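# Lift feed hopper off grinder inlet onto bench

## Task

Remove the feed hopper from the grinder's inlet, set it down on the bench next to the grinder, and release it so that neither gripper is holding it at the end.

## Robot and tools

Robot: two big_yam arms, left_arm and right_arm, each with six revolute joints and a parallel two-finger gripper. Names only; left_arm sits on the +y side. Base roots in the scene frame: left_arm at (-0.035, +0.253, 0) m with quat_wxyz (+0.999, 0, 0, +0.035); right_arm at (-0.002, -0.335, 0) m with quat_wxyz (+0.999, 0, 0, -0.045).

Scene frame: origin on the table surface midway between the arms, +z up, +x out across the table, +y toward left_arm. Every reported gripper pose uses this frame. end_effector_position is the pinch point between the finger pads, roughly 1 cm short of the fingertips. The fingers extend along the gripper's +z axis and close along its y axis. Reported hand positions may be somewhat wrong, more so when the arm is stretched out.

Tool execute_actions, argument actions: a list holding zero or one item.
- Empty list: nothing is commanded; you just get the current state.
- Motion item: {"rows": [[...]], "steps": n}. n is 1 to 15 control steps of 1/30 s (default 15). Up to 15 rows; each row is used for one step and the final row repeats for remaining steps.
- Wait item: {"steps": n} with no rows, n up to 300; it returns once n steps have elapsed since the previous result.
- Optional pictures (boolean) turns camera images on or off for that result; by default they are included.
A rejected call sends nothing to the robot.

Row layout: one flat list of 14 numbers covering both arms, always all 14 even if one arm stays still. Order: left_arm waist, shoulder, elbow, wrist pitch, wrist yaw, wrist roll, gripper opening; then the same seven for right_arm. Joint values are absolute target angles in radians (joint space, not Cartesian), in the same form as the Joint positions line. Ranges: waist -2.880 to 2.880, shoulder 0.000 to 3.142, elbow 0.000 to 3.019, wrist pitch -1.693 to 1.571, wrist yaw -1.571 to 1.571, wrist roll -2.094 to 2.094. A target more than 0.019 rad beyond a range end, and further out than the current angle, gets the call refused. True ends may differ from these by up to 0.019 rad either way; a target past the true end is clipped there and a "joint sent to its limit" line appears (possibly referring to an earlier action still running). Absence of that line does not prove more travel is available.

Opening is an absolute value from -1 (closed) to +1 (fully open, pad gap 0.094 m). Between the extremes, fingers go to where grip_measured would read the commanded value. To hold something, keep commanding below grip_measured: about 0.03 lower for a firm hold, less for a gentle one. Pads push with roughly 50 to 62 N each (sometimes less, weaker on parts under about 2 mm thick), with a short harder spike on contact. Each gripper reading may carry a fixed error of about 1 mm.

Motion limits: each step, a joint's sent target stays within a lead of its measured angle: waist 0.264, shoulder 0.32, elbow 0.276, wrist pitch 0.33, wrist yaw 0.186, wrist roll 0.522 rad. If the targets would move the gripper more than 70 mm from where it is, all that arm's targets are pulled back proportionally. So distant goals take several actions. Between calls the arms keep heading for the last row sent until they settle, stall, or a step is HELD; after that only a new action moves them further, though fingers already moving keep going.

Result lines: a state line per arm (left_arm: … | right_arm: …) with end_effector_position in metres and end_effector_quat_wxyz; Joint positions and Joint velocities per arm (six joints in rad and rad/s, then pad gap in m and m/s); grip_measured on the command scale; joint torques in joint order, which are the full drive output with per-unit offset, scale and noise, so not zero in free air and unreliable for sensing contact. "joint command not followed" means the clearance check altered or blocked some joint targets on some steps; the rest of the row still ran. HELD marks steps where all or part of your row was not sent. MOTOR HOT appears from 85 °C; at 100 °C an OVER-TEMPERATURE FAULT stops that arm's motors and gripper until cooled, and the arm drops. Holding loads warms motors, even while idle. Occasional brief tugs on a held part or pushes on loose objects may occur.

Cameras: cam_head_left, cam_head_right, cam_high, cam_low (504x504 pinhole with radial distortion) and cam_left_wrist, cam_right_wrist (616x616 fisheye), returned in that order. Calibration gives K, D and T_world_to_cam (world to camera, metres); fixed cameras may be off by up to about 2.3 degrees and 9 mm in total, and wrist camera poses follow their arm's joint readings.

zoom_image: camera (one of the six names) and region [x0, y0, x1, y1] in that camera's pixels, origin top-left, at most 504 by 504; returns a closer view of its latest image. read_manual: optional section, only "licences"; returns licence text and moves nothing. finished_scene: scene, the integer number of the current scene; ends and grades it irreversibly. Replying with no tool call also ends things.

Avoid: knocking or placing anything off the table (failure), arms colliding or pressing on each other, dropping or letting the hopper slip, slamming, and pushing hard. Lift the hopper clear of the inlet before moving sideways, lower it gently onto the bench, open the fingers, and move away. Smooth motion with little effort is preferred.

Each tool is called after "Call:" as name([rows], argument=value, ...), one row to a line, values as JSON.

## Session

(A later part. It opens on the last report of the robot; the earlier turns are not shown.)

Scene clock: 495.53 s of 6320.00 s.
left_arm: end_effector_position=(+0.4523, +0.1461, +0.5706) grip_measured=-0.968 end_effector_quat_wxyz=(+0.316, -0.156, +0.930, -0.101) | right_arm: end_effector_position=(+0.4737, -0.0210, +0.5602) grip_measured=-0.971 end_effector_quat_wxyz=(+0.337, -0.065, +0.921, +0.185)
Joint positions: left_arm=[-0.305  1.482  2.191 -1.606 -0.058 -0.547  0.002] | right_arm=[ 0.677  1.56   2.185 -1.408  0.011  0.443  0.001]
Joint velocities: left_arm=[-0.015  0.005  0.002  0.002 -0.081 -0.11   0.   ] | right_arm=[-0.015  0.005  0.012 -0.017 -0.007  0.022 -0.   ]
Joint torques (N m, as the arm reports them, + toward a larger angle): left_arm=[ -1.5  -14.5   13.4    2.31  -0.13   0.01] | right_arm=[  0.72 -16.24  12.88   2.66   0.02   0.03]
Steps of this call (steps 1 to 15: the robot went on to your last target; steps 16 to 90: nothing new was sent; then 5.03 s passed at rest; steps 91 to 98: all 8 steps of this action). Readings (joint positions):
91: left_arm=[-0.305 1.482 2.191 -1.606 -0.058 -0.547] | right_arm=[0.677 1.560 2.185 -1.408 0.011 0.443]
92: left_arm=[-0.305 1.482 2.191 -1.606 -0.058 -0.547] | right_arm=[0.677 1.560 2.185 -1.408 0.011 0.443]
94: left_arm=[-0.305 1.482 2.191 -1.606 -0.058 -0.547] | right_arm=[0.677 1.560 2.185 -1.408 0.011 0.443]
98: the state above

Call:
execute_actions([
  {"rows": [[-0.310,1.42,2.225,-1.593,-0.061,-0.551,-1,0.675,1.508,2.232,-1.384,0.011,0.443,-1],[-0.318,1.405,2.212,-1.60,-0.065,-0.556,-1,0.672,1.492,2.212,-1.384,0.011,0.443,-1],[-0.327,1.40,2.207,-1.601,-0.069,-0.561,-1,0.669,1.478,2.195,-1.384,0.01,0.442,-1],[-0.336,1.398,2.204,-1.602,-0.073,-0.566,-1,0.666,1.465,2.181,-1.383,0.01,0.442,-1],[-0.346,1.396,2.202,-1.602,-0.076,-0.571,-1,0.662,1.454,2.169,-1.383,0.01,0.442,-1],[-0.356,1.394,2.20,-1.603,-0.08,-0.576,-1,0.659,1.443,2.158,-1.383,0.01,0.442,-1],[-0.366,1.392,2.197,-1.603,-0.084,-0.581,-1,0.655,1.433,2.147,-1.382,0.009,0.441,-1],[-0.376,1.39,2.195,-1.604,-0.088,-0.586,-1,0.652,1.423,2.136,-1.382,0.009,0.441,-1],[-0.385,1.388,2.193,-1.604,-0.092,-0.591,-1,0.649,1.414,2.126,-1.381,0.009,0.441,-1],[-0.394,1.386,2.191,-1.605,-0.096,-0.596,-1,0.646,1.404,2.117,-1.381,0.009,0.441,-1],[-0.403,1.384,2.189,-1.605,-0.10,-0.601,-1,0.643,1.395,2.107,-1.38,0.008,0.44,-1],[-0.412,1.382,2.187,-1.606,-0.104,-0.606,-1,0.639,1.386,2.097,-1.38,0.008,0.44,-1],[-0.421,1.381,2.185,-1.606,-0.107,-0.611,-1,0.636,1.376,2.087,-1.38,0.008,0.44,-1],[-0.43,1.379,2.183,-1.607,-0.111,-0.616,-1,0.633,1.367,2.077,-1.379,0.008,0.44,-1],[-0.438,1.377,2.181,-1.607,-0.115,-0.621,-1,0.63,1.358,2.068,-1.379,0.008,0.44,-1]], "steps": 15},
], pictures=false)

Call:
execute_actions([
  {"steps": 15},
])

Scene clock: 555.30 s of 6320.00 s.
left_arm: end_effector_position=(+0.4170, +0.1083, +0.5842) grip_measured=-0.968 end_effector_quat_wxyz=(+0.325, -0.135, +0.929, -0.110) | right_arm: end_effector_position=(+0.4339, -0.0601, +0.5738) grip_measured=-0.971 end_effector_quat_wxyz=(+0.345, -0.057, +0.918, +0.186)
Joint positions: left_arm=[-0.418  1.429  2.169 -1.616 -0.107 -0.598  0.002] | right_arm=[ 0.655  1.419  2.061 -1.407  0.006  0.439  0.001]
Joint velocities: left_arm=[-0.288 -0.103 -0.051 -0.002 -0.095 -0.242 -0.   ] | right_arm=[-0.083 -0.347 -0.261  0.002 -0.154 -0.051  0.001]
Joint torques (N m, as the arm reports them, + toward a larger angle): left_arm=[ -1.92 -13.63  10.4    1.78  -0.25   0.03] | right_arm=[ -1.42 -14.05   9.83   2.63   0.03   0.13]
Steps of this call (steps 1 to 15: the robot went on to your last target; steps 16 to 90: nothing new was sent; then 56.27 s passed at rest; steps 91 to 105: all 15 steps of this action). Readings (joint positions):
91: left_arm=[-0.305 1.482 2.191 -1.606 -0.058 -0.547] | right_arm=[0.677 1.560 2.185 -1.408 0.011 0.443]
92: left_arm=[-0.306 1.480 2.191 -1.606 -0.059 -0.547] | right_arm=[0.677 1.559 2.185 -1.408 0.011 0.443]
94: left_arm=[-0.311 1.475 2.186 -1.606 -0.065 -0.547] | right_arm=[0.677 1.552 2.176 -1.408 0.008 0.443]
98: left_arm=[-0.341 1.458 2.174 -1.615 -0.079 -0.561] | right_arm=[0.674 1.509 2.130 -1.407 0.006 0.444]
105: the state above

Scene clock: 555.80 s of 6320.00 s.
left_arm: end_effector_position=(+0.4102, +0.1006, +0.5858) grip_measured=-0.968 end_effector_quat_wxyz=(+0.326, -0.134, +0.929, -0.115) | right_arm: end_effector_position=(+0.4264, -0.0683, +0.5765) grip_measured=-0.971 end_effector_quat_wxyz=(+0.349, -0.058, +0.917, +0.184)
Joint positions: left_arm=[-0.441  1.419  2.162 -1.616 -0.113 -0.615  0.002] | right_arm=[ 0.65   1.391  2.039 -1.407  0.008  0.43   0.001]
Joint velocities: left_arm=[-0.015  0.005  0.007 -0.017  0.007 -0.007  0.   ] | right_arm=[-0.005 -0.005  0.002  0.002 -0.007 -0.037 -0.001]
Joint torques (N m, as the arm reports them, + toward a larger angle): left_arm=[ -1.4  -13.7   10.73   1.81  -0.16  -0.02] | right_arm=[ -1.16 -12.47  10.57   2.32   0.02   0.06]
Steps of this call (steps 1 to 15: the robot went on to your last target). Readings (joint positions):
1: left_arm=[-0.427 1.426 2.168 -1.616 -0.110 -0.602] | right_arm=[0.653 1.408 2.053 -1.407 0.007 0.438]
2: left_arm=[-0.433 1.424 2.167 -1.616 -0.110 -0.607] | right_arm=[0.651 1.400 2.048 -1.407 0.007 0.436]
4: left_arm=[-0.440 1.420 2.167 -1.616 -0.110 -0.612] | right_arm=[0.650 1.392 2.044 -1.407 0.008 0.431]
8: left_arm=[-0.441 1.419 2.166 -1.616 -0.113 -0.615] | right_arm=[0.650 1.391 2.042 -1.407 0.008 0.430]
15: the state above
camera_calibration (this result's frames):
cam_left_wrist: T_world_to_cam=[[0.175111, -0.940723, 0.290478, -0.143997], [-0.982253, -0.18706, -0.0136628, 0.436008], [0.0671898, -0.28293, -0.956784, 0.685064], [0, 0, 0, 1]] pos_world=[0.407456, 0.139924, 0.703244]
cam_right_wrist: T_world_to_cam=[[0.22152, -0.929137, -0.296029, 0.0107566], [-0.972971, -0.190283, -0.130846, 0.478426], [0.0652446, 0.317012, -0.946175, 0.661608], [0, 0, 0, 1]] pos_world=[0.419945, -0.108707, 0.691781]

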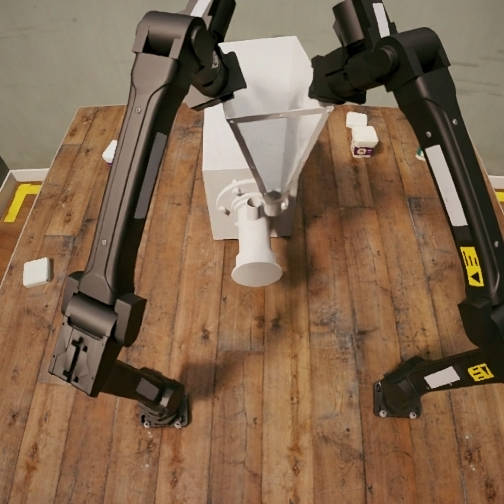

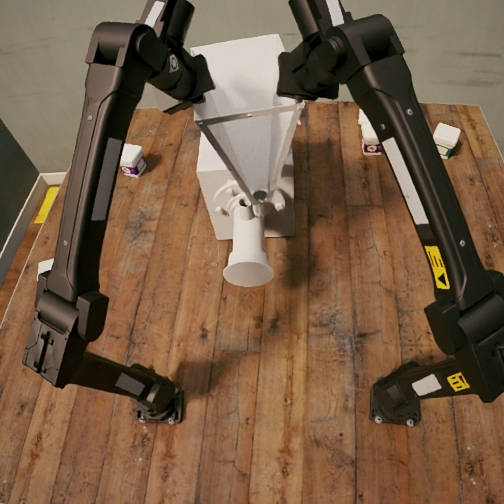

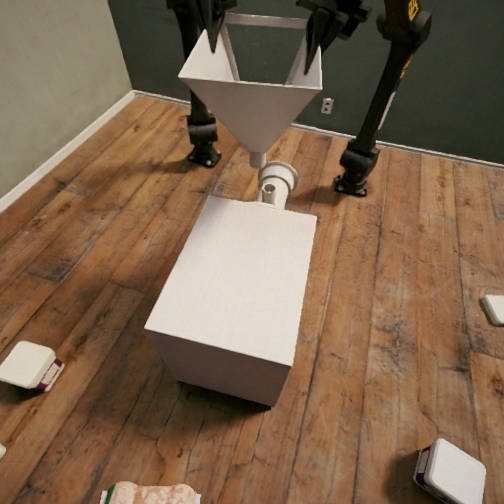

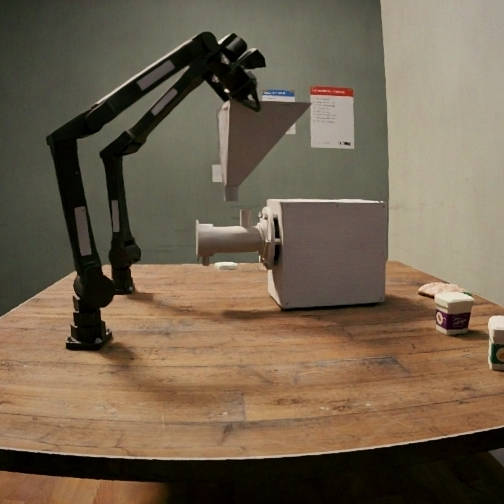

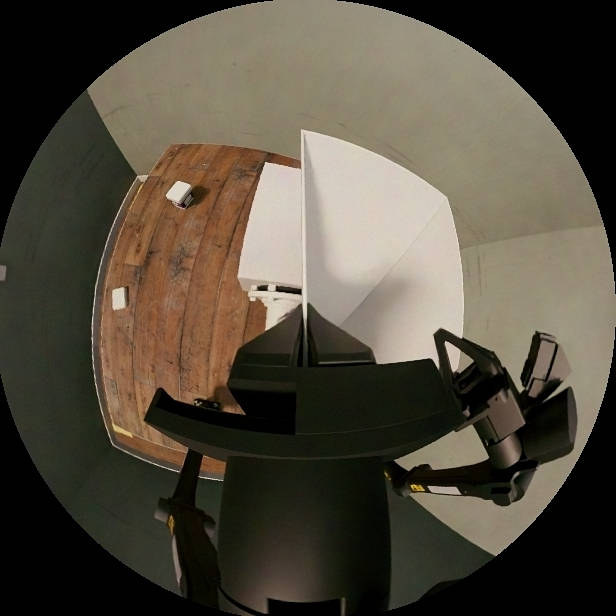

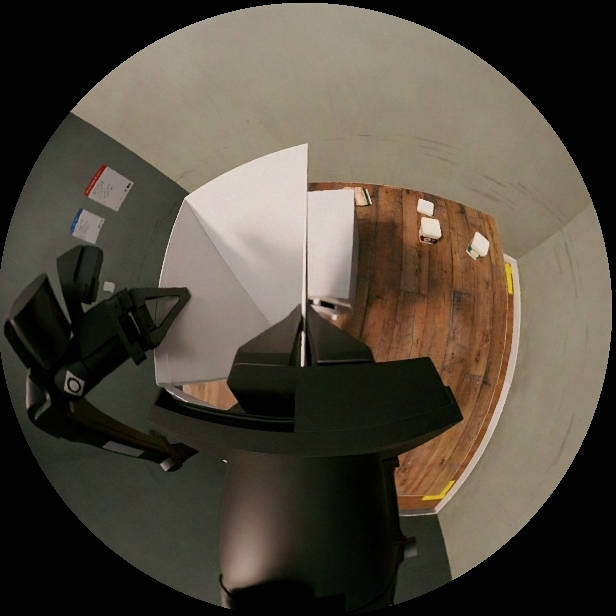

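Call:
execute_actions([
  {"rows": [[-0.447,1.382,2.179,-1.607,-0.117,-0.624,-1,0.627,1.35,2.058,-1.378,0.008,0.435,-1],[-0.455,1.386,2.177,-1.608,-0.121,-0.629,-1,0.624,1.342,2.048,-1.377,0.007,0.435,-1],[-0.464,1.39,2.175,-1.608,-0.125,-0.634,-1,0.62,1.335,2.038,-1.376,0.007,0.435,-1],[-0.472,1.391,2.173,-1.608,-0.129,-0.639,-1,0.616,1.327,2.028,-1.375,0.007,0.435,-1],[-0.481,1.392,2.171,-1.608,-0.132,-0.644,-1,0.612,1.319,2.018,-1.374,0.007,0.436,-1],[-0.489,1.393,2.169,-1.609,-0.136,-0.649,-1,0.609,1.311,2.008,-1.373,0.006,0.436,-1],[-0.498,1.393,2.167,-1.609,-0.14,-0.654,-1,0.605,1.303,1.998,-1.372,0.006,0.436,-1],[-0.506,1.394,2.164,-1.609,-0.144,-0.659,-1,0.601,1.296,1.989,-1.371,0.006,0.436,-1],[-0.515,1.395,2.162,-1.61,-0.148,-0.664,-1,0.597,1.288,1.979,-1.37,0.006,0.436,-1],[-0.523,1.396,2.16,-1.61,-0.152,-0.669,-1,0.594,1.28,1.969,-1.369,0.005,0.436,-1],[-0.532,1.397,2.158,-1.61,-0.156,-0.674,-1,0.59,1.272,1.959,-1.368,0.005,0.437,-1],[-0.54,1.398,2.156,-1.61,-0.159,-0.68,-1,0.586,1.264,1.949,-1.367,0.005,0.437,-1],[-0.549,1.398,2.154,-1.611,-0.163,-0.685,-1,0.582,1.257,1.939,-1.366,0.004,0.437,-1],[-0.557,1.399,2.152,-1.611,-0.167,-0.69,-1,0.579,1.249,1.929,-1.365,0.004,0.437,-1],[-0.566,1.40,2.15,-1.611,-0.171,-0.695,-1,0.575,1.241,1.919,-1.365,0.004,0.437,-1]], "steps": 15},
], pictures=false)

Call:
execute_actions([
  {"rows": [[-0.574,1.402,2.149,-1.611,-0.172,-0.70,-1,0.566,1.234,1.911,-1.37,0.0,0.433,-1],[-0.581,1.405,2.148,-1.611,-0.173,-0.706,-1,0.558,1.228,1.903,-1.375,-0.005,0.43,-1],[-0.589,1.407,2.147,-1.611,-0.173,-0.711,-1,0.549,1.221,1.895,-1.38,-0.009,0.426,-1],[-0.597,1.41,2.146,-1.611,-0.174,-0.716,-1,0.541,1.214,1.887,-1.385,-0.014,0.422,-1],[-0.605,1.412,2.145,-1.611,-0.175,-0.721,-1,0.532,1.208,1.879,-1.39,-0.018,0.418,-1],[-0.612,1.414,2.144,-1.611,-0.176,-0.727,-1,0.524,1.201,1.871,-1.395,-0.022,0.415,-1],[-0.62,1.417,2.143,-1.612,-0.177,-0.732,-1,0.515,1.194,1.863,-1.40,-0.027,0.411,-1],[-0.628,1.419,2.142,-1.612,-0.178,-0.737,-1,0.506,1.187,1.855,-1.405,-0.031,0.407,-1],[-0.635,1.422,2.141,-1.612,-0.179,-0.742,-1,0.498,1.181,1.848,-1.409,-0.036,0.403,-1],[-0.643,1.424,2.14,-1.612,-0.179,-0.748,-1,0.489,1.174,1.84,-1.412,-0.04,0.40,-1],[-0.651,1.426,2.139,-1.612,-0.18,-0.753,-1,0.481,1.167,1.832,-1.415,-0.044,0.396,-1],[-0.659,1.429,2.138,-1.612,-0.181,-0.758,-1,0.472,1.161,1.824,-1.418,-0.049,0.392,-1],[-0.666,1.431,2.137,-1.612,-0.182,-0.763,-1,0.464,1.154,1.816,-1.42,-0.053,0.388,-1],[-0.674,1.434,2.136,-1.612,-0.183,-0.769,-1,0.455,1.147,1.808,-1.423,-0.058,0.385,-1],[-0.682,1.436,2.135,-1.612,-0.184,-0.774,-1,0.446,1.14,1.80,-1.425,-0.062,0.381,-1]], "steps": 15},
], pictures=false)

Call:
execute_actions([
  {"rows": [[-0.69,1.438,2.134,-1.612,-0.184,-0.779,-1,0.438,1.134,1.792,-1.428,-0.066,0.377,-1],[-0.697,1.441,2.133,-1.612,-0.185,-0.784,-1,0.429,1.127,1.784,-1.43,-0.071,0.373,-1],[-0.705,1.443,2.132,-1.612,-0.186,-0.79,-1,0.421,1.12,1.777,-1.432,-0.075,0.37,-1],[-0.713,1.446,2.131,-1.612,-0.187,-0.795,-1,0.412,1.114,1.769,-1.435,-0.08,0.366,-1],[-0.721,1.448,2.13,-1.612,-0.188,-0.80,-1,0.404,1.107,1.761,-1.437,-0.084,0.362,-1],[-0.728,1.45,2.129,-1.612,-0.189,-0.805,-1,0.395,1.10,1.753,-1.439,-0.088,0.358,-1],[-0.736,1.453,2.128,-1.613,-0.189,-0.811,-1,0.386,1.093,1.745,-1.441,-0.093,0.355,-1],[-0.744,1.455,2.127,-1.613,-0.19,-0.816,-1,0.378,1.087,1.737,-1.444,-0.097,0.351,-1],[-0.751,1.458,2.126,-1.613,-0.191,-0.821,-1,0.369,1.08,1.729,-1.446,-0.102,0.347,-1],[-0.759,1.46,2.125,-1.613,-0.192,-0.826,-1,0.361,1.073,1.721,-1.448,-0.106,0.343,-1],[-0.767,1.462,2.124,-1.613,-0.193,-0.832,-1,0.352,1.067,1.713,-1.451,-0.11,0.34,-1],[-0.775,1.465,2.123,-1.613,-0.194,-0.837,-1,0.344,1.06,1.705,-1.453,-0.115,0.336,-1],[-0.782,1.467,2.122,-1.613,-0.195,-0.842,-1,0.335,1.053,1.697,-1.455,-0.119,0.332,-1],[-0.79,1.47,2.121,-1.613,-0.195,-0.847,-1,0.327,1.046,1.69,-1.458,-0.124,0.328,-1],[-0.798,1.472,2.12,-1.613,-0.196,-0.852,-1,0.32,1.04,1.682,-1.46,-0.128,0.324,-1]], "steps": 15},
], pictures=false)

Call:
execute_actions([
  {"steps": 15},
])

Scene clock: 589.73 s of 6320.00 s.
left_arm: end_effector_position=(+0.3996, +0.0626, +0.5709) grip_measured=-0.968 end_effector_quat_wxyz=(+0.312, -0.122, +0.935, -0.111) | right_arm: end_effector_position=(+0.4095, -0.1073, +0.5604) grip_measured=-0.971 end_effector_quat_wxyz=(+0.342, -0.034, +0.923, +0.172)
Joint positions: left_arm=[-0.54   1.426  2.134 -1.619 -0.16  -0.675  0.002] | right_arm=[ 0.597  1.296  1.912 -1.402  0.003  0.433  0.001]
Joint velocities: left_arm=[-0.259 -0.015 -0.042  0.007 -0.051 -0.11  -0.   ] | right_arm=[-0.122 -0.278 -0.256 -0.007 -0.037 -0.022  0.   ]
Joint torques (N m, as the arm reports them, + toward a larger angle): left_arm=[ -2.28 -12.06  10.74   1.74  -0.39   0.04] | right_arm=[ -2.16 -11.01   9.91   2.89   0.1    0.  ]
Steps of this call (steps 1 to 15: the robot went on to your last target; steps 16 to 100: nothing new was sent; then 30.10 s passed at rest; steps 101 to 115: all 15 steps of this action). Readings (joint positions):
101: left_arm=[-0.441 1.419 2.158 -1.619 -0.114 -0.618] | right_arm=[0.650 1.391 2.034 -1.407 0.007 0.430]
102: left_arm=[-0.441 1.419 2.158 -1.619 -0.115 -0.619] | right_arm=[0.650 1.391 2.033 -1.407 0.007 0.430]
104: left_arm=[-0.447 1.419 2.156 -1.619 -0.124 -0.621] | right_arm=[0.648 1.387 2.024 -1.405 0.007 0.430]
108: left_arm=[-0.475 1.422 2.145 -1.619 -0.137 -0.637] | right_arm=[0.632 1.360 1.985 -1.402 0.004 0.433]
115: the state above

Scene clock: 590.23 s of 6320.00 s.
left_arm: end_effector_position=(+0.3872, +0.0071, +0.5499) grip_measured=-0.968 end_effector_quat_wxyz=(+0.287, -0.103, +0.945, -0.121) | right_arm: end_effector_position=(+0.3887, -0.1640, +0.5402) grip_measured=-0.971 end_effector_quat_wxyz=(+0.322, -0.006, +0.933, +0.163)
Joint positions: left_arm=[-0.658  1.458  2.119 -1.619 -0.175 -0.749  0.002] | right_arm=[ 0.48   1.192  1.789 -1.431 -0.057  0.398  0.001]
Joint velocities: left_arm=[-0.239  0.112 -0.032 -0.007 -0.051 -0.212  0.   ] | right_arm=[-0.269 -0.19  -0.252 -0.066 -0.081 -0.081  0.001]
Joint torques (N m, as the arm reports them, + toward a larger angle): left_arm=[ -2.4  -12.93  10.97   1.49  -0.46   0.  ] | right_arm=[ -0.36 -10.27  10.4    2.13  -0.09  -0.07]
Steps of this call (steps 1 to 15: all 15 steps of this action). Readings (joint positions):
1: left_arm=[-0.548 1.426 2.133 -1.619 -0.163 -0.679] | right_arm=[0.592 1.287 1.903 -1.402 0.002 0.433]
2: left_arm=[-0.556 1.426 2.132 -1.619 -0.165 -0.684] | right_arm=[0.587 1.279 1.895 -1.402 -0.001 0.433]
4: left_arm=[-0.572 1.427 2.130 -1.619 -0.168 -0.692] | right_arm=[0.574 1.263 1.878 -1.402 -0.010 0.431]
8: left_arm=[-0.603 1.435 2.127 -1.619 -0.174 -0.710] | right_arm=[0.544 1.236 1.847 -1.408 -0.028 0.421]
15: the state above

Scene clock: 590.73 s of 6320.00 s.
left_arm: end_effector_position=(+0.3676, -0.0465, +0.5291) grip_measured=-0.968 end_effector_quat_wxyz=(+0.264, -0.084, +0.952, -0.127) | right_arm: end_effector_position=(+0.3604, -0.2177, +0.5200) grip_measured=-0.971 end_effector_quat_wxyz=(+0.306, +0.020, +0.939, +0.154)
Joint positions: left_arm=[-0.773  1.49   2.105 -1.619 -0.189 -0.824  0.002] | right_arm=[ 0.349  1.086  1.672 -1.465 -0.12   0.344  0.001]
Joint velocities: left_arm=[-0.23   0.044 -0.027  0.012 -0.037 -0.183 -0.   ] | right_arm=[-0.249 -0.21  -0.212 -0.076 -0.095 -0.168 -0.   ]
Joint torques (N m, as the arm reports them, + toward a larger angle): left_arm=[ -2.16 -13.36  11.05   1.48  -0.43  -0.04] | right_arm=[-1.7  -8.71 10.28  1.69 -0.24 -0.02]
Steps of this call (steps 1 to 15: all 15 steps of this action). Readings (joint positions):
1: left_arm=[-0.666 1.461 2.118 -1.619 -0.175 -0.755] | right_arm=[0.471 1.186 1.781 -1.433 -0.061 0.395]
2: left_arm=[-0.673 1.464 2.116 -1.619 -0.176 -0.760] | right_arm=[0.461 1.180 1.772 -1.436 -0.066 0.392]
4: left_arm=[-0.688 1.469 2.114 -1.619 -0.178 -0.771] | right_arm=[0.444 1.166 1.757 -1.441 -0.074 0.385]
8: left_arm=[-0.719 1.477 2.111 -1.619 -0.181 -0.791] | right_arm=[0.410 1.138 1.726 -1.449 -0.091 0.370]
15: the state above

Scene clock: 591.23 s of 6320.00 s.
left_arm: end_effector_position=(+0.3634, -0.0561, +0.5253) grip_measured=-0.968 end_effector_quat_wxyz=(+0.259, -0.082, +0.954, -0.129) | right_arm: end_effector_position=(+0.3539, -0.2271, +0.5173) grip_measured=-0.971 end_effector_quat_wxyz=(+0.305, +0.024, +0.940, +0.150)
Joint positions: left_arm=[-0.793  1.496  2.103 -1.619 -0.19  -0.84   0.002] | right_arm=[ 0.328  1.068  1.656 -1.476 -0.123  0.334  0.001]
Joint velocities: left_arm=[-0.005 -0.005  0.007 -0.002  0.037  0.022 -0.   ] | right_arm=[-0.005 -0.005  0.017 -0.002 -0.037 -0.037 -0.001]
Joint torques (N m, as the arm reports them, + toward a larger angle): left_arm=[ -1.95 -13.26  11.06   1.45  -0.42  -0.09] | right_arm=[-0.61 -6.83 10.52  2.23 -0.22 -0.08]
Steps of this call (steps 1 to 15: the robot went on to your last target). Readings (joint positions):
1: left_arm=[-0.780 1.491 2.104 -1.619 -0.189 -0.828] | right_arm=[0.341 1.079 1.665 -1.467 -0.122 0.341]
2: left_arm=[-0.786 1.493 2.103 -1.619 -0.189 -0.832] | right_arm=[0.335 1.074 1.661 -1.471 -0.122 0.339]
4: left_arm=[-0.793 1.495 2.103 -1.619 -0.189 -0.837] | right_arm=[0.328 1.068 1.656 -1.475 -0.122 0.335]
8: left_arm=[-0.793 1.496 2.103 -1.619 -0.190 -0.840] | right_arm=[0.328 1.068 1.656 -1.476 -0.123 0.334]
15: the state above
camera_calibration (this result's frames):
cam_left_wrist: T_world_to_cam=[[0.0888273, -0.956373, 0.278317, -0.228764], [-0.992113, -0.060142, 0.109977, 0.305673], [-0.0884409, -0.285891, -0.954172, 0.641066], [0, 0, 0, 1]] pos_world=[0.380279, -0.0171248, 0.641739]
cam_right_wrist: T_world_to_cam=[[0.0313036, -0.955313, -0.293933, -0.0779635], [-0.999499, -0.0312722, -0.00480781, 0.350223], [-0.00459896, 0.293936, -0.955814, 0.685143], [0, 0, 0, 1]] pos_world=[0.355639, -0.264916, 0.633637]

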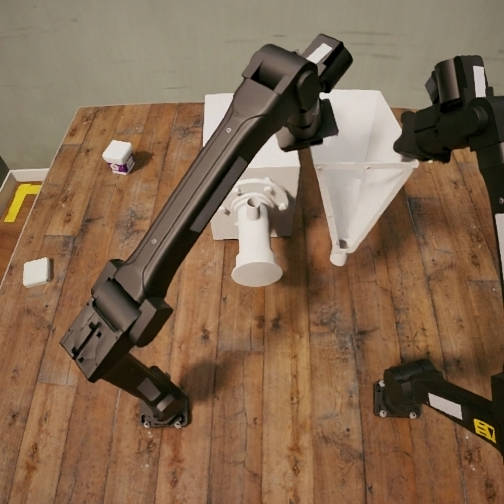

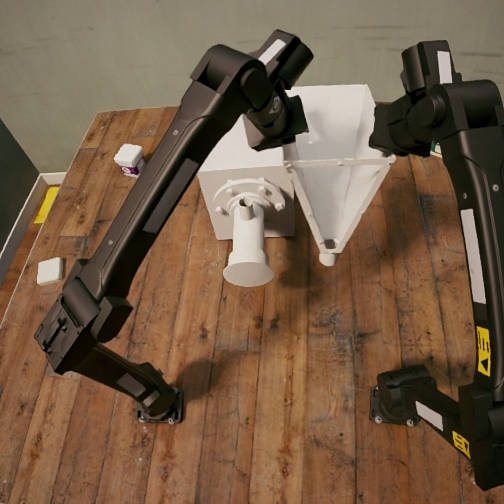

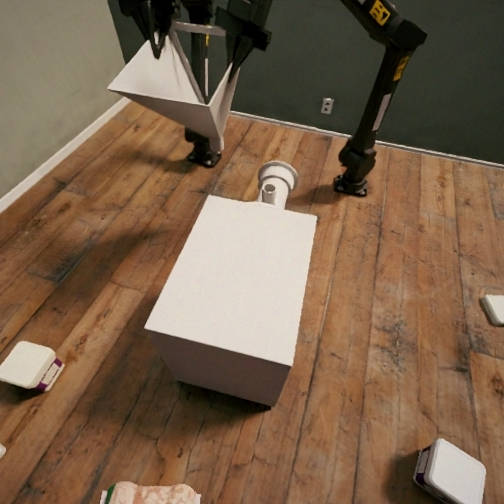

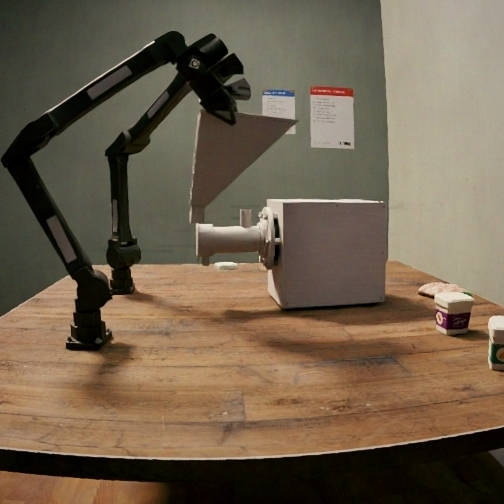

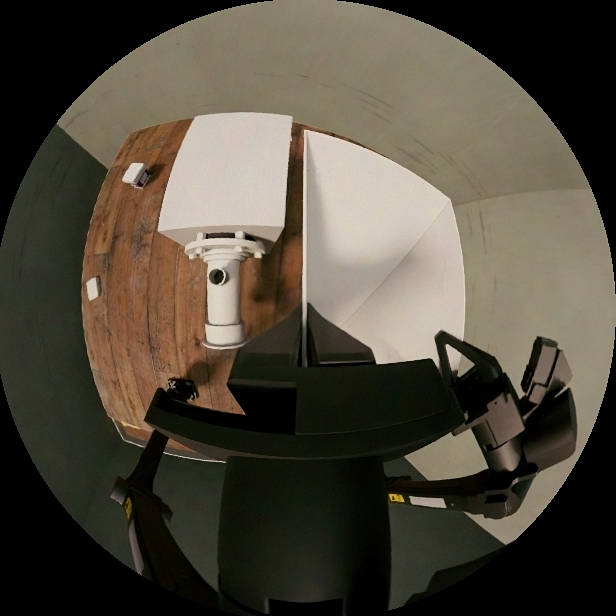

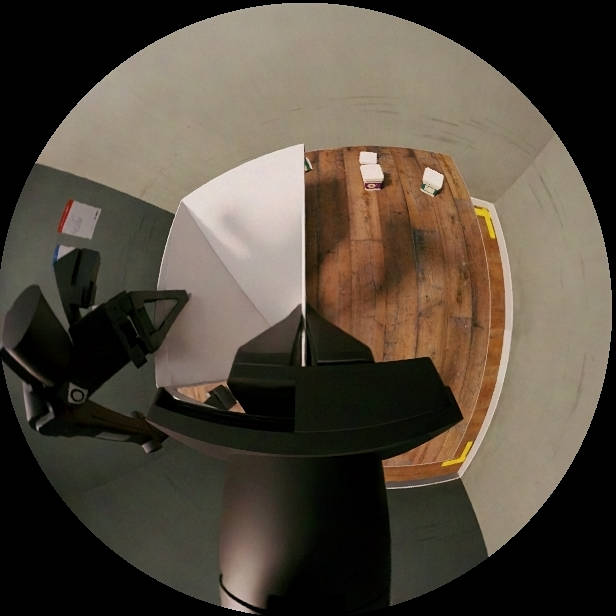

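Call:
execute_actions([
  {"rows": [[-0.801,1.476,2.115,-1.60,-0.185,-0.853,-1,0.31,1.038,1.672,-1.464,-0.13,0.318,-1],[-0.804,1.48,2.109,-1.588,-0.179,-0.856,-1,0.30,1.036,1.663,-1.466,-0.135,0.311,-1],[-0.807,1.483,2.104,-1.581,-0.174,-0.859,-1,0.29,1.035,1.653,-1.468,-0.139,0.305,-1],[-0.81,1.487,2.099,-1.578,-0.169,-0.862,-1,0.279,1.033,1.643,-1.47,-0.143,0.298,-1],[-0.813,1.491,2.093,-1.575,-0.164,-0.865,-1,0.269,1.031,1.633,-1.472,-0.148,0.292,-1],[-0.816,1.495,2.088,-1.572,-0.158,-0.868,-1,0.259,1.029,1.624,-1.474,-0.152,0.285,-1],[-0.819,1.499,2.083,-1.569,-0.153,-0.871,-1,0.249,1.028,1.614,-1.476,-0.157,0.279,-1],[-0.822,1.503,2.077,-1.566,-0.148,-0.875,-1,0.239,1.026,1.604,-1.477,-0.161,0.272,-1],[-0.825,1.506,2.072,-1.563,-0.143,-0.878,-1,0.229,1.024,1.594,-1.479,-0.165,0.266,-1],[-0.828,1.51,2.067,-1.56,-0.137,-0.881,-1,0.219,1.022,1.585,-1.481,-0.17,0.259,-1],[-0.831,1.514,2.061,-1.557,-0.132,-0.884,-1,0.209,1.021,1.575,-1.483,-0.174,0.253,-1],[-0.834,1.518,2.056,-1.554,-0.127,-0.887,-1,0.198,1.019,1.565,-1.485,-0.178,0.246,-1],[-0.837,1.522,2.051,-1.551,-0.122,-0.89,-1,0.188,1.017,1.556,-1.487,-0.183,0.24,-1],[-0.84,1.526,2.045,-1.548,-0.116,-0.893,-1,0.178,1.015,1.546,-1.489,-0.187,0.233,-1],[-0.843,1.529,2.04,-1.545,-0.111,-0.896,-1,0.168,1.013,1.536,-1.491,-0.192,0.227,-1]], "steps": 15},
], pictures=false)

Call:
execute_actions([
  {"rows": [[-0.846,1.533,2.035,-1.542,-0.106,-0.899,-1,0.158,1.012,1.526,-1.493,-0.196,0.22,-1],[-0.849,1.537,2.029,-1.539,-0.10,-0.902,-1,0.148,1.01,1.517,-1.495,-0.20,0.214,-1],[-0.852,1.541,2.024,-1.536,-0.095,-0.905,-1,0.138,1.008,1.507,-1.497,-0.205,0.208,-1],[-0.855,1.545,2.019,-1.533,-0.09,-0.908,-1,0.128,1.006,1.497,-1.499,-0.209,0.201,-1],[-0.858,1.549,2.013,-1.53,-0.085,-0.911,-1,0.117,1.005,1.487,-1.501,-0.213,0.195,-1],[-0.861,1.552,2.008,-1.527,-0.079,-0.914,-1,0.107,1.003,1.478,-1.503,-0.218,0.188,-1],[-0.864,1.556,2.003,-1.524,-0.074,-0.918,-1,0.097,1.001,1.468,-1.504,-0.222,0.182,-1],[-0.867,1.56,1.997,-1.521,-0.069,-0.921,-1,0.087,0.999,1.458,-1.506,-0.227,0.175,-1],[-0.87,1.564,1.992,-1.518,-0.064,-0.924,-1,0.077,0.998,1.448,-1.508,-0.231,0.169,-1],[-0.873,1.568,1.987,-1.515,-0.058,-0.927,-1,0.067,0.996,1.439,-1.51,-0.235,0.162,-1],[-0.876,1.572,1.981,-1.512,-0.053,-0.93,-1,0.057,0.994,1.429,-1.512,-0.24,0.156,-1],[-0.879,1.575,1.976,-1.509,-0.048,-0.933,-1,0.046,0.992,1.419,-1.514,-0.244,0.149,-1],[-0.882,1.579,1.971,-1.506,-0.043,-0.936,-1,0.036,0.991,1.41,-1.516,-0.248,0.143,-1],[-0.885,1.583,1.965,-1.503,-0.037,-0.939,-1,0.026,0.989,1.40,-1.518,-0.253,0.136,-1],[-0.888,1.587,1.96,-1.50,-0.032,-0.942,-1,0.016,0.987,1.39,-1.52,-0.257,0.13,-1]], "steps": 15},
], pictures=false)

Call:
execute_actions([
  {"steps": 15},
])

Scene clock: 630.83 s of 6320.00 s.
left_arm: end_effector_position=(+0.3672, -0.0960, +0.4695) grip_measured=-0.968 end_effector_quat_wxyz=(+0.203, -0.072, +0.968, -0.131) | right_arm: end_effector_position=(+0.3524, -0.2659, +0.4630) grip_measured=-0.971 end_effector_quat_wxyz=(+0.253, +0.051, +0.956, +0.137)
Joint positions: left_arm=[-0.822  1.549  2.03  -1.575 -0.118 -0.873  0.002] | right_arm=[ 0.196  1.05   1.53  -1.494 -0.183  0.265  0.001]
Joint velocities: left_arm=[-0.063  0.151 -0.173  0.105  0.168 -0.154  0.   ] | right_arm=[-0.317 -0.015 -0.295 -0.046 -0.095 -0.286  0.   ]
Joint torques (N m, as the arm reports them, + toward a larger angle): left_arm=[ -3.23 -14.74  11.84   2.18  -0.1   -0.05] | right_arm=[ 0.48 -7.29 10.28  1.51 -0.22 -0.15]
Steps of this call (steps 1 to 15: the robot went on to your last target; steps 16 to 90: nothing new was sent; then 36.10 s passed at rest; steps 91 to 105: all 15 steps of this action). Readings (joint positions):
91: left_arm=[-0.793 1.496 2.103 -1.619 -0.189 -0.840] | right_arm=[0.327 1.068 1.655 -1.476 -0.123 0.333]
92: left_arm=[-0.793 1.496 2.101 -1.619 -0.186 -0.840] | right_arm=[0.325 1.067 1.653 -1.476 -0.127 0.331]
94: left_arm=[-0.794 1.496 2.094 -1.615 -0.178 -0.840] | right_arm=[0.314 1.065 1.643 -1.476 -0.138 0.324]
98: left_arm=[-0.802 1.509 2.071 -1.602 -0.159 -0.848] | right_arm=[0.278 1.056 1.606 -1.479 -0.157 0.305]
105: the state above

Scene clock: 631.33 s of 6320.00 s.
left_arm: end_effector_position=(+0.3566, -0.1395, +0.4105) grip_measured=-0.968 end_effector_quat_wxyz=(+0.144, -0.061, +0.979, -0.134) | right_arm: end_effector_position=(+0.3355, -0.3074, +0.4063) grip_measured=-0.971 end_effector_quat_wxyz=(+0.199, +0.075, +0.968, +0.133)
Joint positions: left_arm=[-0.869  1.602  1.952 -1.527 -0.044 -0.916  0.002] | right_arm=[ 0.047  1.019  1.387 -1.518 -0.246  0.164  0.001]
Joint velocities: left_arm=[-0.093  0.112 -0.144  0.1    0.154  0.007 -0.   ] | right_arm=[-0.288 -0.054 -0.271 -0.051 -0.095 -0.3   -0.001]
Joint torques (N m, as the arm reports them, + toward a larger angle): left_arm=[ -2.57 -14.87  11.89   1.66   0.15  -0.12] | right_arm=[-0.18 -6.89 10.66  1.14 -0.4  -0.09]
Steps of this call (steps 1 to 15: all 15 steps of this action). Readings (joint positions):
1: left_arm=[-0.824 1.554 2.024 -1.572 -0.113 -0.876] | right_arm=[0.185 1.049 1.520 -1.495 -0.188 0.258]
2: left_arm=[-0.827 1.558 2.018 -1.569 -0.107 -0.879] | right_arm=[0.175 1.048 1.510 -1.497 -0.193 0.252]
4: left_arm=[-0.832 1.566 2.008 -1.563 -0.097 -0.885] | right_arm=[0.157 1.045 1.491 -1.499 -0.201 0.239]
8: left_arm=[-0.845 1.579 1.987 -1.550 -0.078 -0.897] | right_arm=[0.118 1.036 1.454 -1.505 -0.219 0.213]
15: the state above

Scene clock: 631.83 s of 6320.00 s.
left_arm: end_effector_position=(+0.3547, -0.1478, +0.3971) grip_measured=-0.968 end_effector_quat_wxyz=(+0.131, -0.061, +0.981, -0.131) | right_arm: end_effector_position=(+0.3317, -0.3153, +0.3940) grip_measured=-0.971 end_effector_quat_wxyz=(+0.187, +0.079, +0.971, +0.129)
Joint positions: left_arm=[-0.878  1.618  1.94  -1.521 -0.032 -0.927  0.002] | right_arm=[ 0.022  1.017  1.359 -1.524 -0.249  0.144  0.001]
Joint velocities: left_arm=[-0.015  0.005  0.012  0.017  0.037  0.022 -0.   ] | right_arm=[ 0.005 -0.015  0.012  0.002  0.022 -0.037 -0.001]
Joint torques (N m, as the arm reports them, + toward a larger angle): left_arm=[ -2.41 -16.44  12.27   1.82  -0.09  -0.12] | right_arm=[ 0.06 -5.79 11.4   1.27 -0.5  -0.21]
Steps of this call (steps 1 to 15: the robot went on to your last target). Readings (joint positions):
1: left_arm=[-0.872 1.606 1.947 -1.524 -0.039 -0.918] | right_arm=[0.038 1.018 1.378 -1.520 -0.249 0.158]
2: left_arm=[-0.875 1.610 1.944 -1.522 -0.037 -0.921] | right_arm=[0.032 1.017 1.371 -1.522 -0.249 0.153]
4: left_arm=[-0.878 1.617 1.941 -1.521 -0.033 -0.926] | right_arm=[0.023 1.017 1.362 -1.524 -0.249 0.147]
8: left_arm=[-0.878 1.618 1.940 -1.521 -0.032 -0.927] | right_arm=[0.022 1.017 1.359 -1.524 -0.249 0.144]
15: the state above
camera_calibration (this result's frames):
cam_left_wrist: T_world_to_cam=[[0.0827344, -0.961211, 0.263114, -0.272509], [-0.934613, 0.0168034, 0.355269, 0.199203], [-0.34591, -0.275302, -0.89697, 0.561857], [0, 0, 0, 1]] pos_world=[0.403076, -0.110605, 0.504899]
cam_right_wrist: T_world_to_cam=[[-0.118337, -0.95449, -0.273763, -0.155827], [-0.967096, 0.0482558, 0.249792, 0.238678], [-0.225214, 0.294314, -0.928794, 0.655769], [0, 0, 0, 1]] pos_world=[0.360073, -0.353255, 0.506795]

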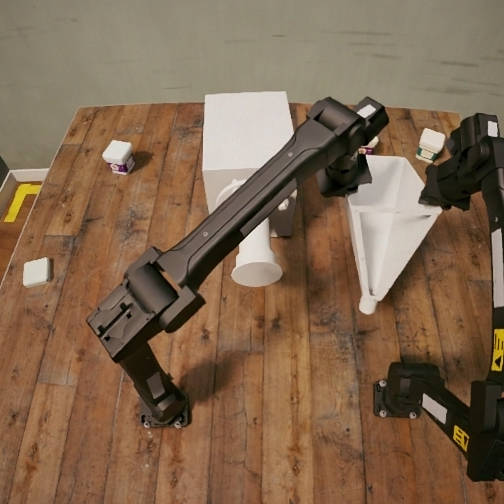

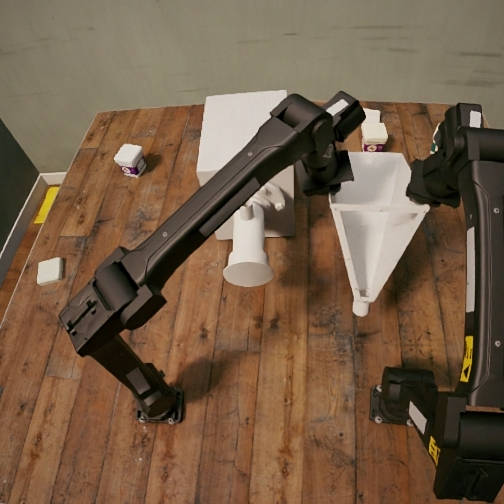

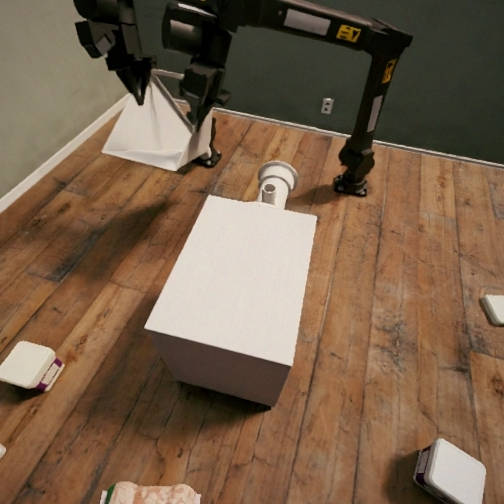

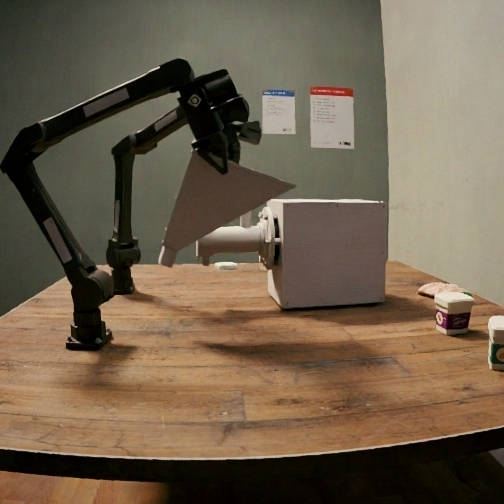

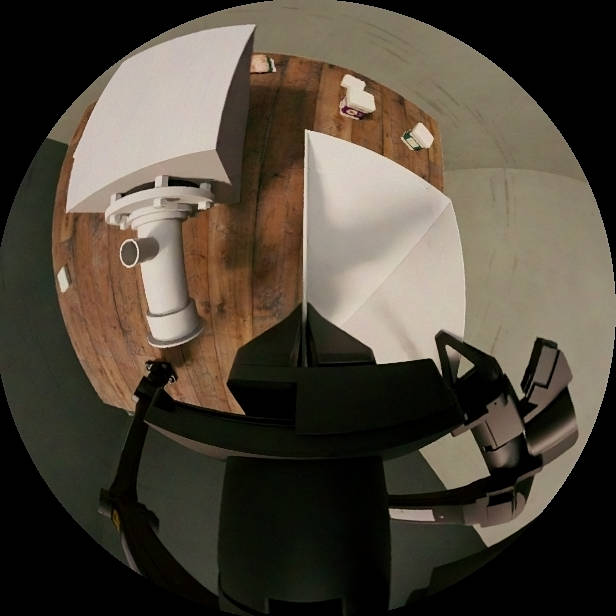

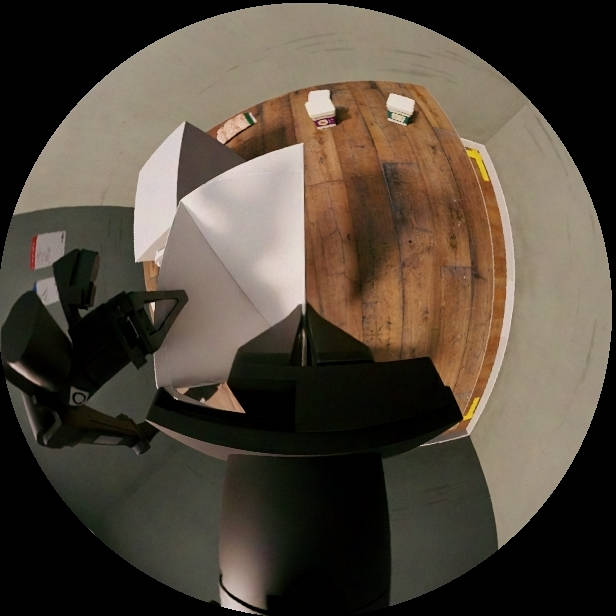

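Call:
execute_actions([
  {"rows": [[-0.876,1.592,1.955,-1.499,-0.024,-0.941,-1,0.014,1.0,1.384,-1.52,-0.255,0.128,-1],[-0.874,1.597,1.951,-1.497,-0.016,-0.941,-1,0.013,1.012,1.378,-1.521,-0.254,0.126,-1],[-0.873,1.601,1.946,-1.496,-0.009,-0.942,-1,0.011,1.021,1.372,-1.521,-0.254,0.124,-1],[-0.871,1.606,1.941,-1.494,-0.001,-0.942,-1,0.01,1.026,1.367,-1.521,-0.253,0.122,-1],[-0.869,1.61,1.936,-1.493,0.007,-0.943,-1,0.008,1.031,1.361,-1.522,-0.253,0.12,-1],[-0.867,1.615,1.932,-1.492,0.015,-0.943,-1,0.007,1.036,1.356,-1.522,-0.252,0.118,-1],[-0.866,1.619,1.927,-1.49,0.023,-0.944,-1,0.005,1.042,1.35,-1.523,-0.252,0.116,-1],[-0.864,1.624,1.922,-1.489,0.031,-0.944,-1,0.003,1.047,1.345,-1.523,-0.251,0.113,-1],[-0.862,1.628,1.917,-1.487,0.038,-0.945,-1,0.002,1.052,1.339,-1.523,-0.251,0.111,-1],[-0.86,1.633,1.913,-1.486,0.046,-0.945,-1,0.0,1.057,1.334,-1.524,-0.25,0.109,-1],[-0.859,1.637,1.908,-1.485,0.054,-0.946,-1,-0.001,1.063,1.328,-1.524,-0.25,0.107,-1],[-0.857,1.642,1.903,-1.483,0.062,-0.946,-1,-0.003,1.068,1.323,-1.524,-0.249,0.105,-1],[-0.855,1.646,1.899,-1.482,0.07,-0.947,-1,-0.004,1.073,1.317,-1.525,-0.249,0.103,-1],[-0.853,1.651,1.894,-1.48,0.078,-0.947,-1,-0.006,1.078,1.312,-1.525,-0.248,0.101,-1],[-0.851,1.655,1.889,-1.479,0.085,-0.948,-1,-0.008,1.083,1.306,-1.526,-0.248,0.099,-1]], "steps": 15},
], pictures=false)

Call:
execute_actions([
  {"rows": [[-0.85,1.66,1.884,-1.478,0.093,-0.948,-1,-0.009,1.089,1.301,-1.526,-0.247,0.097,-1],[-0.848,1.664,1.88,-1.476,0.101,-0.949,-1,-0.011,1.094,1.295,-1.526,-0.247,0.095,-1],[-0.846,1.669,1.875,-1.475,0.109,-0.95,-1,-0.012,1.099,1.289,-1.527,-0.246,0.093,-1],[-0.844,1.673,1.87,-1.473,0.117,-0.95,-1,-0.014,1.104,1.284,-1.527,-0.246,0.091,-1],[-0.843,1.678,1.865,-1.472,0.125,-0.951,-1,-0.015,1.11,1.278,-1.527,-0.245,0.089,-1],[-0.841,1.682,1.861,-1.471,0.132,-0.951,-1,-0.017,1.115,1.273,-1.528,-0.245,0.087,-1],[-0.839,1.687,1.856,-1.469,0.14,-0.952,-1,-0.019,1.12,1.267,-1.528,-0.244,0.084,-1],[-0.837,1.691,1.851,-1.468,0.148,-0.952,-1,-0.02,1.125,1.262,-1.528,-0.244,0.082,-1],[-0.836,1.696,1.846,-1.466,0.156,-0.953,-1,-0.022,1.131,1.256,-1.529,-0.243,0.08,-1],[-0.834,1.70,1.842,-1.465,0.164,-0.953,-1,-0.023,1.136,1.251,-1.529,-0.243,0.078,-1],[-0.832,1.705,1.837,-1.464,0.172,-0.954,-1,-0.025,1.141,1.245,-1.53,-0.242,0.076,-1],[-0.83,1.709,1.832,-1.462,0.179,-0.954,-1,-0.026,1.146,1.24,-1.53,-0.242,0.074,-1],[-0.829,1.714,1.828,-1.461,0.187,-0.955,-1,-0.028,1.151,1.234,-1.53,-0.241,0.072,-1],[-0.827,1.718,1.823,-1.459,0.195,-0.955,-1,-0.03,1.157,1.229,-1.531,-0.241,0.07,-1],[-0.825,1.723,1.818,-1.458,0.203,-0.956,-1,-0.031,1.162,1.223,-1.531,-0.24,0.068,-1]], "steps": 15},
], pictures=false)

Call:
execute_actions([
  {"steps": 15},
])

Scene clock: 663.57 s of 6320.00 s.
left_arm: end_effector_position=(+0.3580, -0.1566, +0.3467) grip_measured=-0.968 end_effector_quat_wxyz=(+0.068, -0.069, +0.987, -0.129) | right_arm: end_effector_position=(+0.3379, -0.3225, +0.3464) grip_measured=-0.971 end_effector_quat_wxyz=(+0.128, +0.084, +0.981, +0.123)
Joint positions: left_arm=[-0.856  1.666  1.881 -1.5    0.065 -0.935  0.002] | right_arm=[ 0.004  1.077  1.295 -1.527 -0.245  0.117  0.001]
Joint velocities: left_arm=[ 0.054  0.171 -0.149  0.056  0.242 -0.007  0.   ] | right_arm=[-0.063  0.21  -0.198 -0.007  0.037 -0.11   0.   ]
Joint torques (N m, as the arm reports them, + toward a larger angle): left_arm=[ -1.47 -16.77  12.01   1.32   0.43  -0.05] | right_arm=[-0.93 -5.84 10.81  0.82 -0.24 -0.09]
Steps of this call (steps 1 to 15: the robot went on to your last target; steps 16 to 90: nothing new was sent; then 28.23 s passed at rest; steps 91 to 105: all 15 steps of this action). Readings (joint positions):
91: left_arm=[-0.878 1.618 1.940 -1.521 -0.030 -0.927] | right_arm=[0.022 1.017 1.359 -1.524 -0.249 0.144]
92: left_arm=[-0.878 1.618 1.939 -1.521 -0.028 -0.927] | right_arm=[0.022 1.017 1.359 -1.524 -0.249 0.143]
94: left_arm=[-0.877 1.618 1.935 -1.519 -0.020 -0.928] | right_arm=[0.020 1.018 1.357 -1.524 -0.249 0.140]
98: left_arm=[-0.871 1.625 1.916 -1.512 0.007 -0.930] | right_arm=[0.017 1.028 1.341 -1.526 -0.249 0.132]
105: the state above

Scene clock: 664.07 s of 6320.00 s.
left_arm: end_effector_position=(+0.3563, -0.1667, +0.2852) grip_measured=-0.968 end_effector_quat_wxyz=(-0.009, -0.078, +0.989, -0.126) | right_arm: end_effector_position=(+0.3376, -0.3309, +0.2882) grip_measured=-0.971 end_effector_quat_wxyz=(+0.054, +0.090, +0.987, +0.118)
Joint positions: left_arm=[-0.836  1.731  1.812 -1.473  0.18  -0.94   0.002] | right_arm=[-0.018  1.153  1.215 -1.527 -0.238  0.087  0.001]
Joint velocities: left_arm=[ 0.054  0.142 -0.149  0.046  0.242  0.007 -0.001] | right_arm=[-0.044  0.142 -0.144 -0.017  0.007 -0.066  0.   ]
Joint torques (N m, as the arm reports them, + toward a larger angle): left_arm=[ -0.48 -16.05  11.69   0.88   0.68  -0.14] | right_arm=[-0.63 -6.59 10.06  0.16 -0.15 -0.07]
Steps of this call (steps 1 to 15: all 15 steps of this action). Readings (joint positions):
1: left_arm=[-0.854 1.672 1.876 -1.497 0.074 -0.936] | right_arm=[0.002 1.084 1.288 -1.527 -0.244 0.115]
2: left_arm=[-0.852 1.678 1.871 -1.495 0.082 -0.937] | right_arm=[-0.000 1.091 1.282 -1.527 -0.244 0.113]
4: left_arm=[-0.849 1.688 1.861 -1.492 0.098 -0.938] | right_arm=[-0.004 1.103 1.270 -1.527 -0.243 0.109]
8: left_arm=[-0.844 1.704 1.842 -1.485 0.128 -0.939] | right_arm=[-0.009 1.122 1.249 -1.527 -0.241 0.100]
15: the state above

Scene clock: 664.57 s of 6320.00 s.
left_arm: end_effector_position=(+0.3565, -0.1686, +0.2704) grip_measured=-0.968 end_effector_quat_wxyz=(-0.022, -0.079, +0.989, -0.120) | right_arm: end_effector_position=(+0.3369, -0.3326, +0.2736) grip_measured=-0.971 end_effector_quat_wxyz=(+0.034, +0.093, +0.988, +0.117)
Joint positions: left_arm=[-0.835  1.75   1.8   -1.468  0.192 -0.94   0.002] | right_arm=[-0.022  1.176  1.197 -1.527 -0.236  0.083  0.001]
Joint velocities: left_arm=[-0.005  0.005 -0.007 -0.007  0.066 -0.007  0.   ] | right_arm=[ 0.005 -0.005 -0.027 -0.002 -0.007 -0.007 -0.   ]
Joint torques (N m, as the arm reports them, + toward a larger angle): left_arm=[ -0.57 -17.55  11.87   0.95   0.53  -0.13] | right_arm=[-0.19 -8.04 10.96  0.76 -0.28 -0.21]
Steps of this call (steps 1 to 15: the robot went on to your last target). Readings (joint positions):
1: left_arm=[-0.835 1.736 1.808 -1.471 0.186 -0.940] | right_arm=[-0.019 1.158 1.210 -1.527 -0.238 0.085]
2: left_arm=[-0.835 1.740 1.805 -1.470 0.189 -0.940] | right_arm=[-0.020 1.163 1.206 -1.527 -0.238 0.084]
4: left_arm=[-0.835 1.747 1.802 -1.469 0.192 -0.940] | right_arm=[-0.021 1.171 1.199 -1.527 -0.236 0.084]
8: left_arm=[-0.835 1.750 1.800 -1.468 0.192 -0.940] | right_arm=[-0.022 1.176 1.197 -1.527 -0.236 0.083]
15: the state above
camera_calibration (this result's frames):
cam_left_wrist: T_world_to_cam=[[0.156718, -0.961254, 0.226781, -0.275916], [-0.781896, 0.0195274, 0.623103, 0.119879], [-0.603389, -0.27497, -0.74854, 0.494855], [0, 0, 0, 1]] pos_world=[0.435564, -0.131496, 0.358295]
cam_right_wrist: T_world_to_cam=[[-0.186217, -0.955619, -0.228287, -0.194632], [-0.844735, 0.0370668, 0.5339, 0.152009], [-0.501743, 0.292264, -0.814147, 0.611268], [0, 0, 0, 1]] pos_world=[0.398863, -0.37028, 0.372073]

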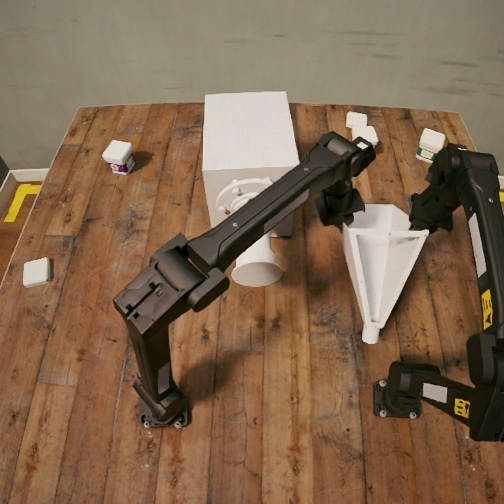

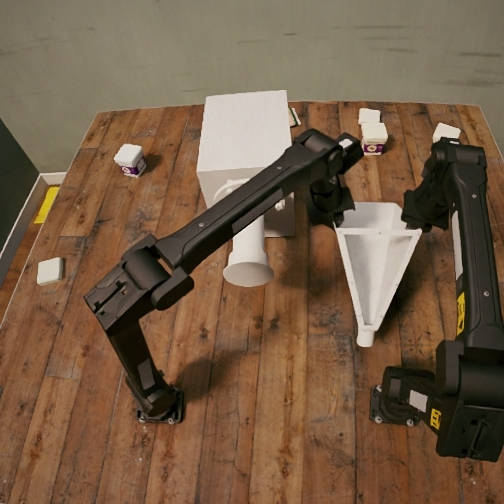

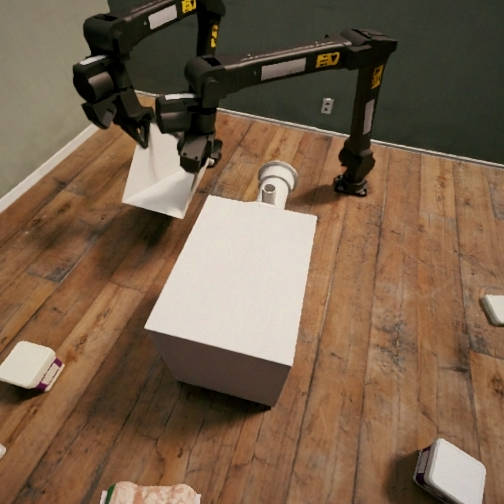

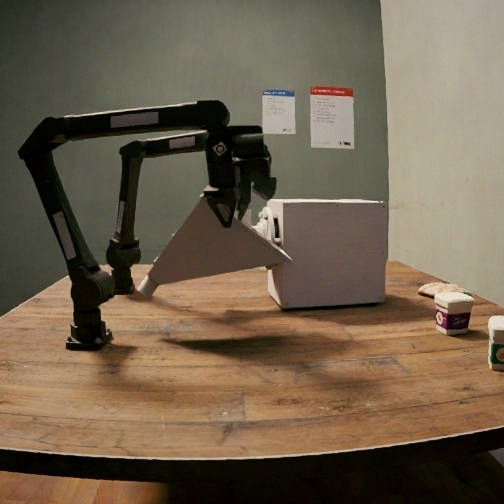

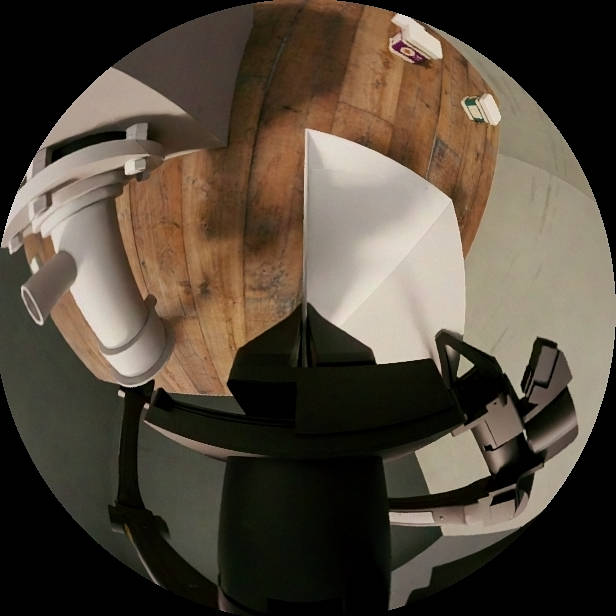

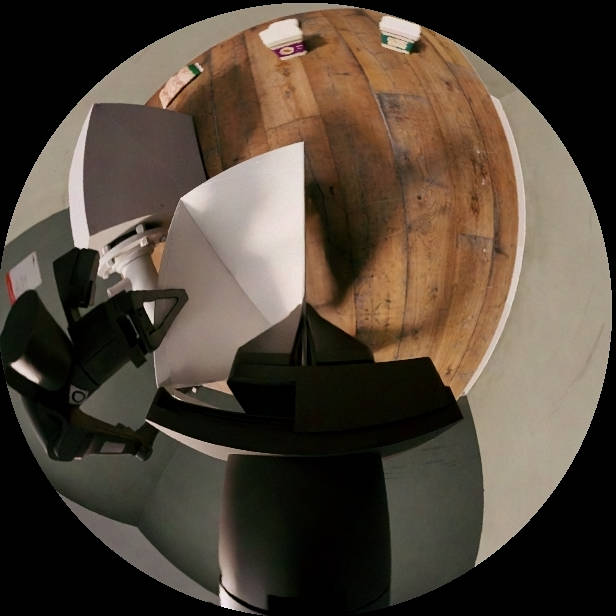

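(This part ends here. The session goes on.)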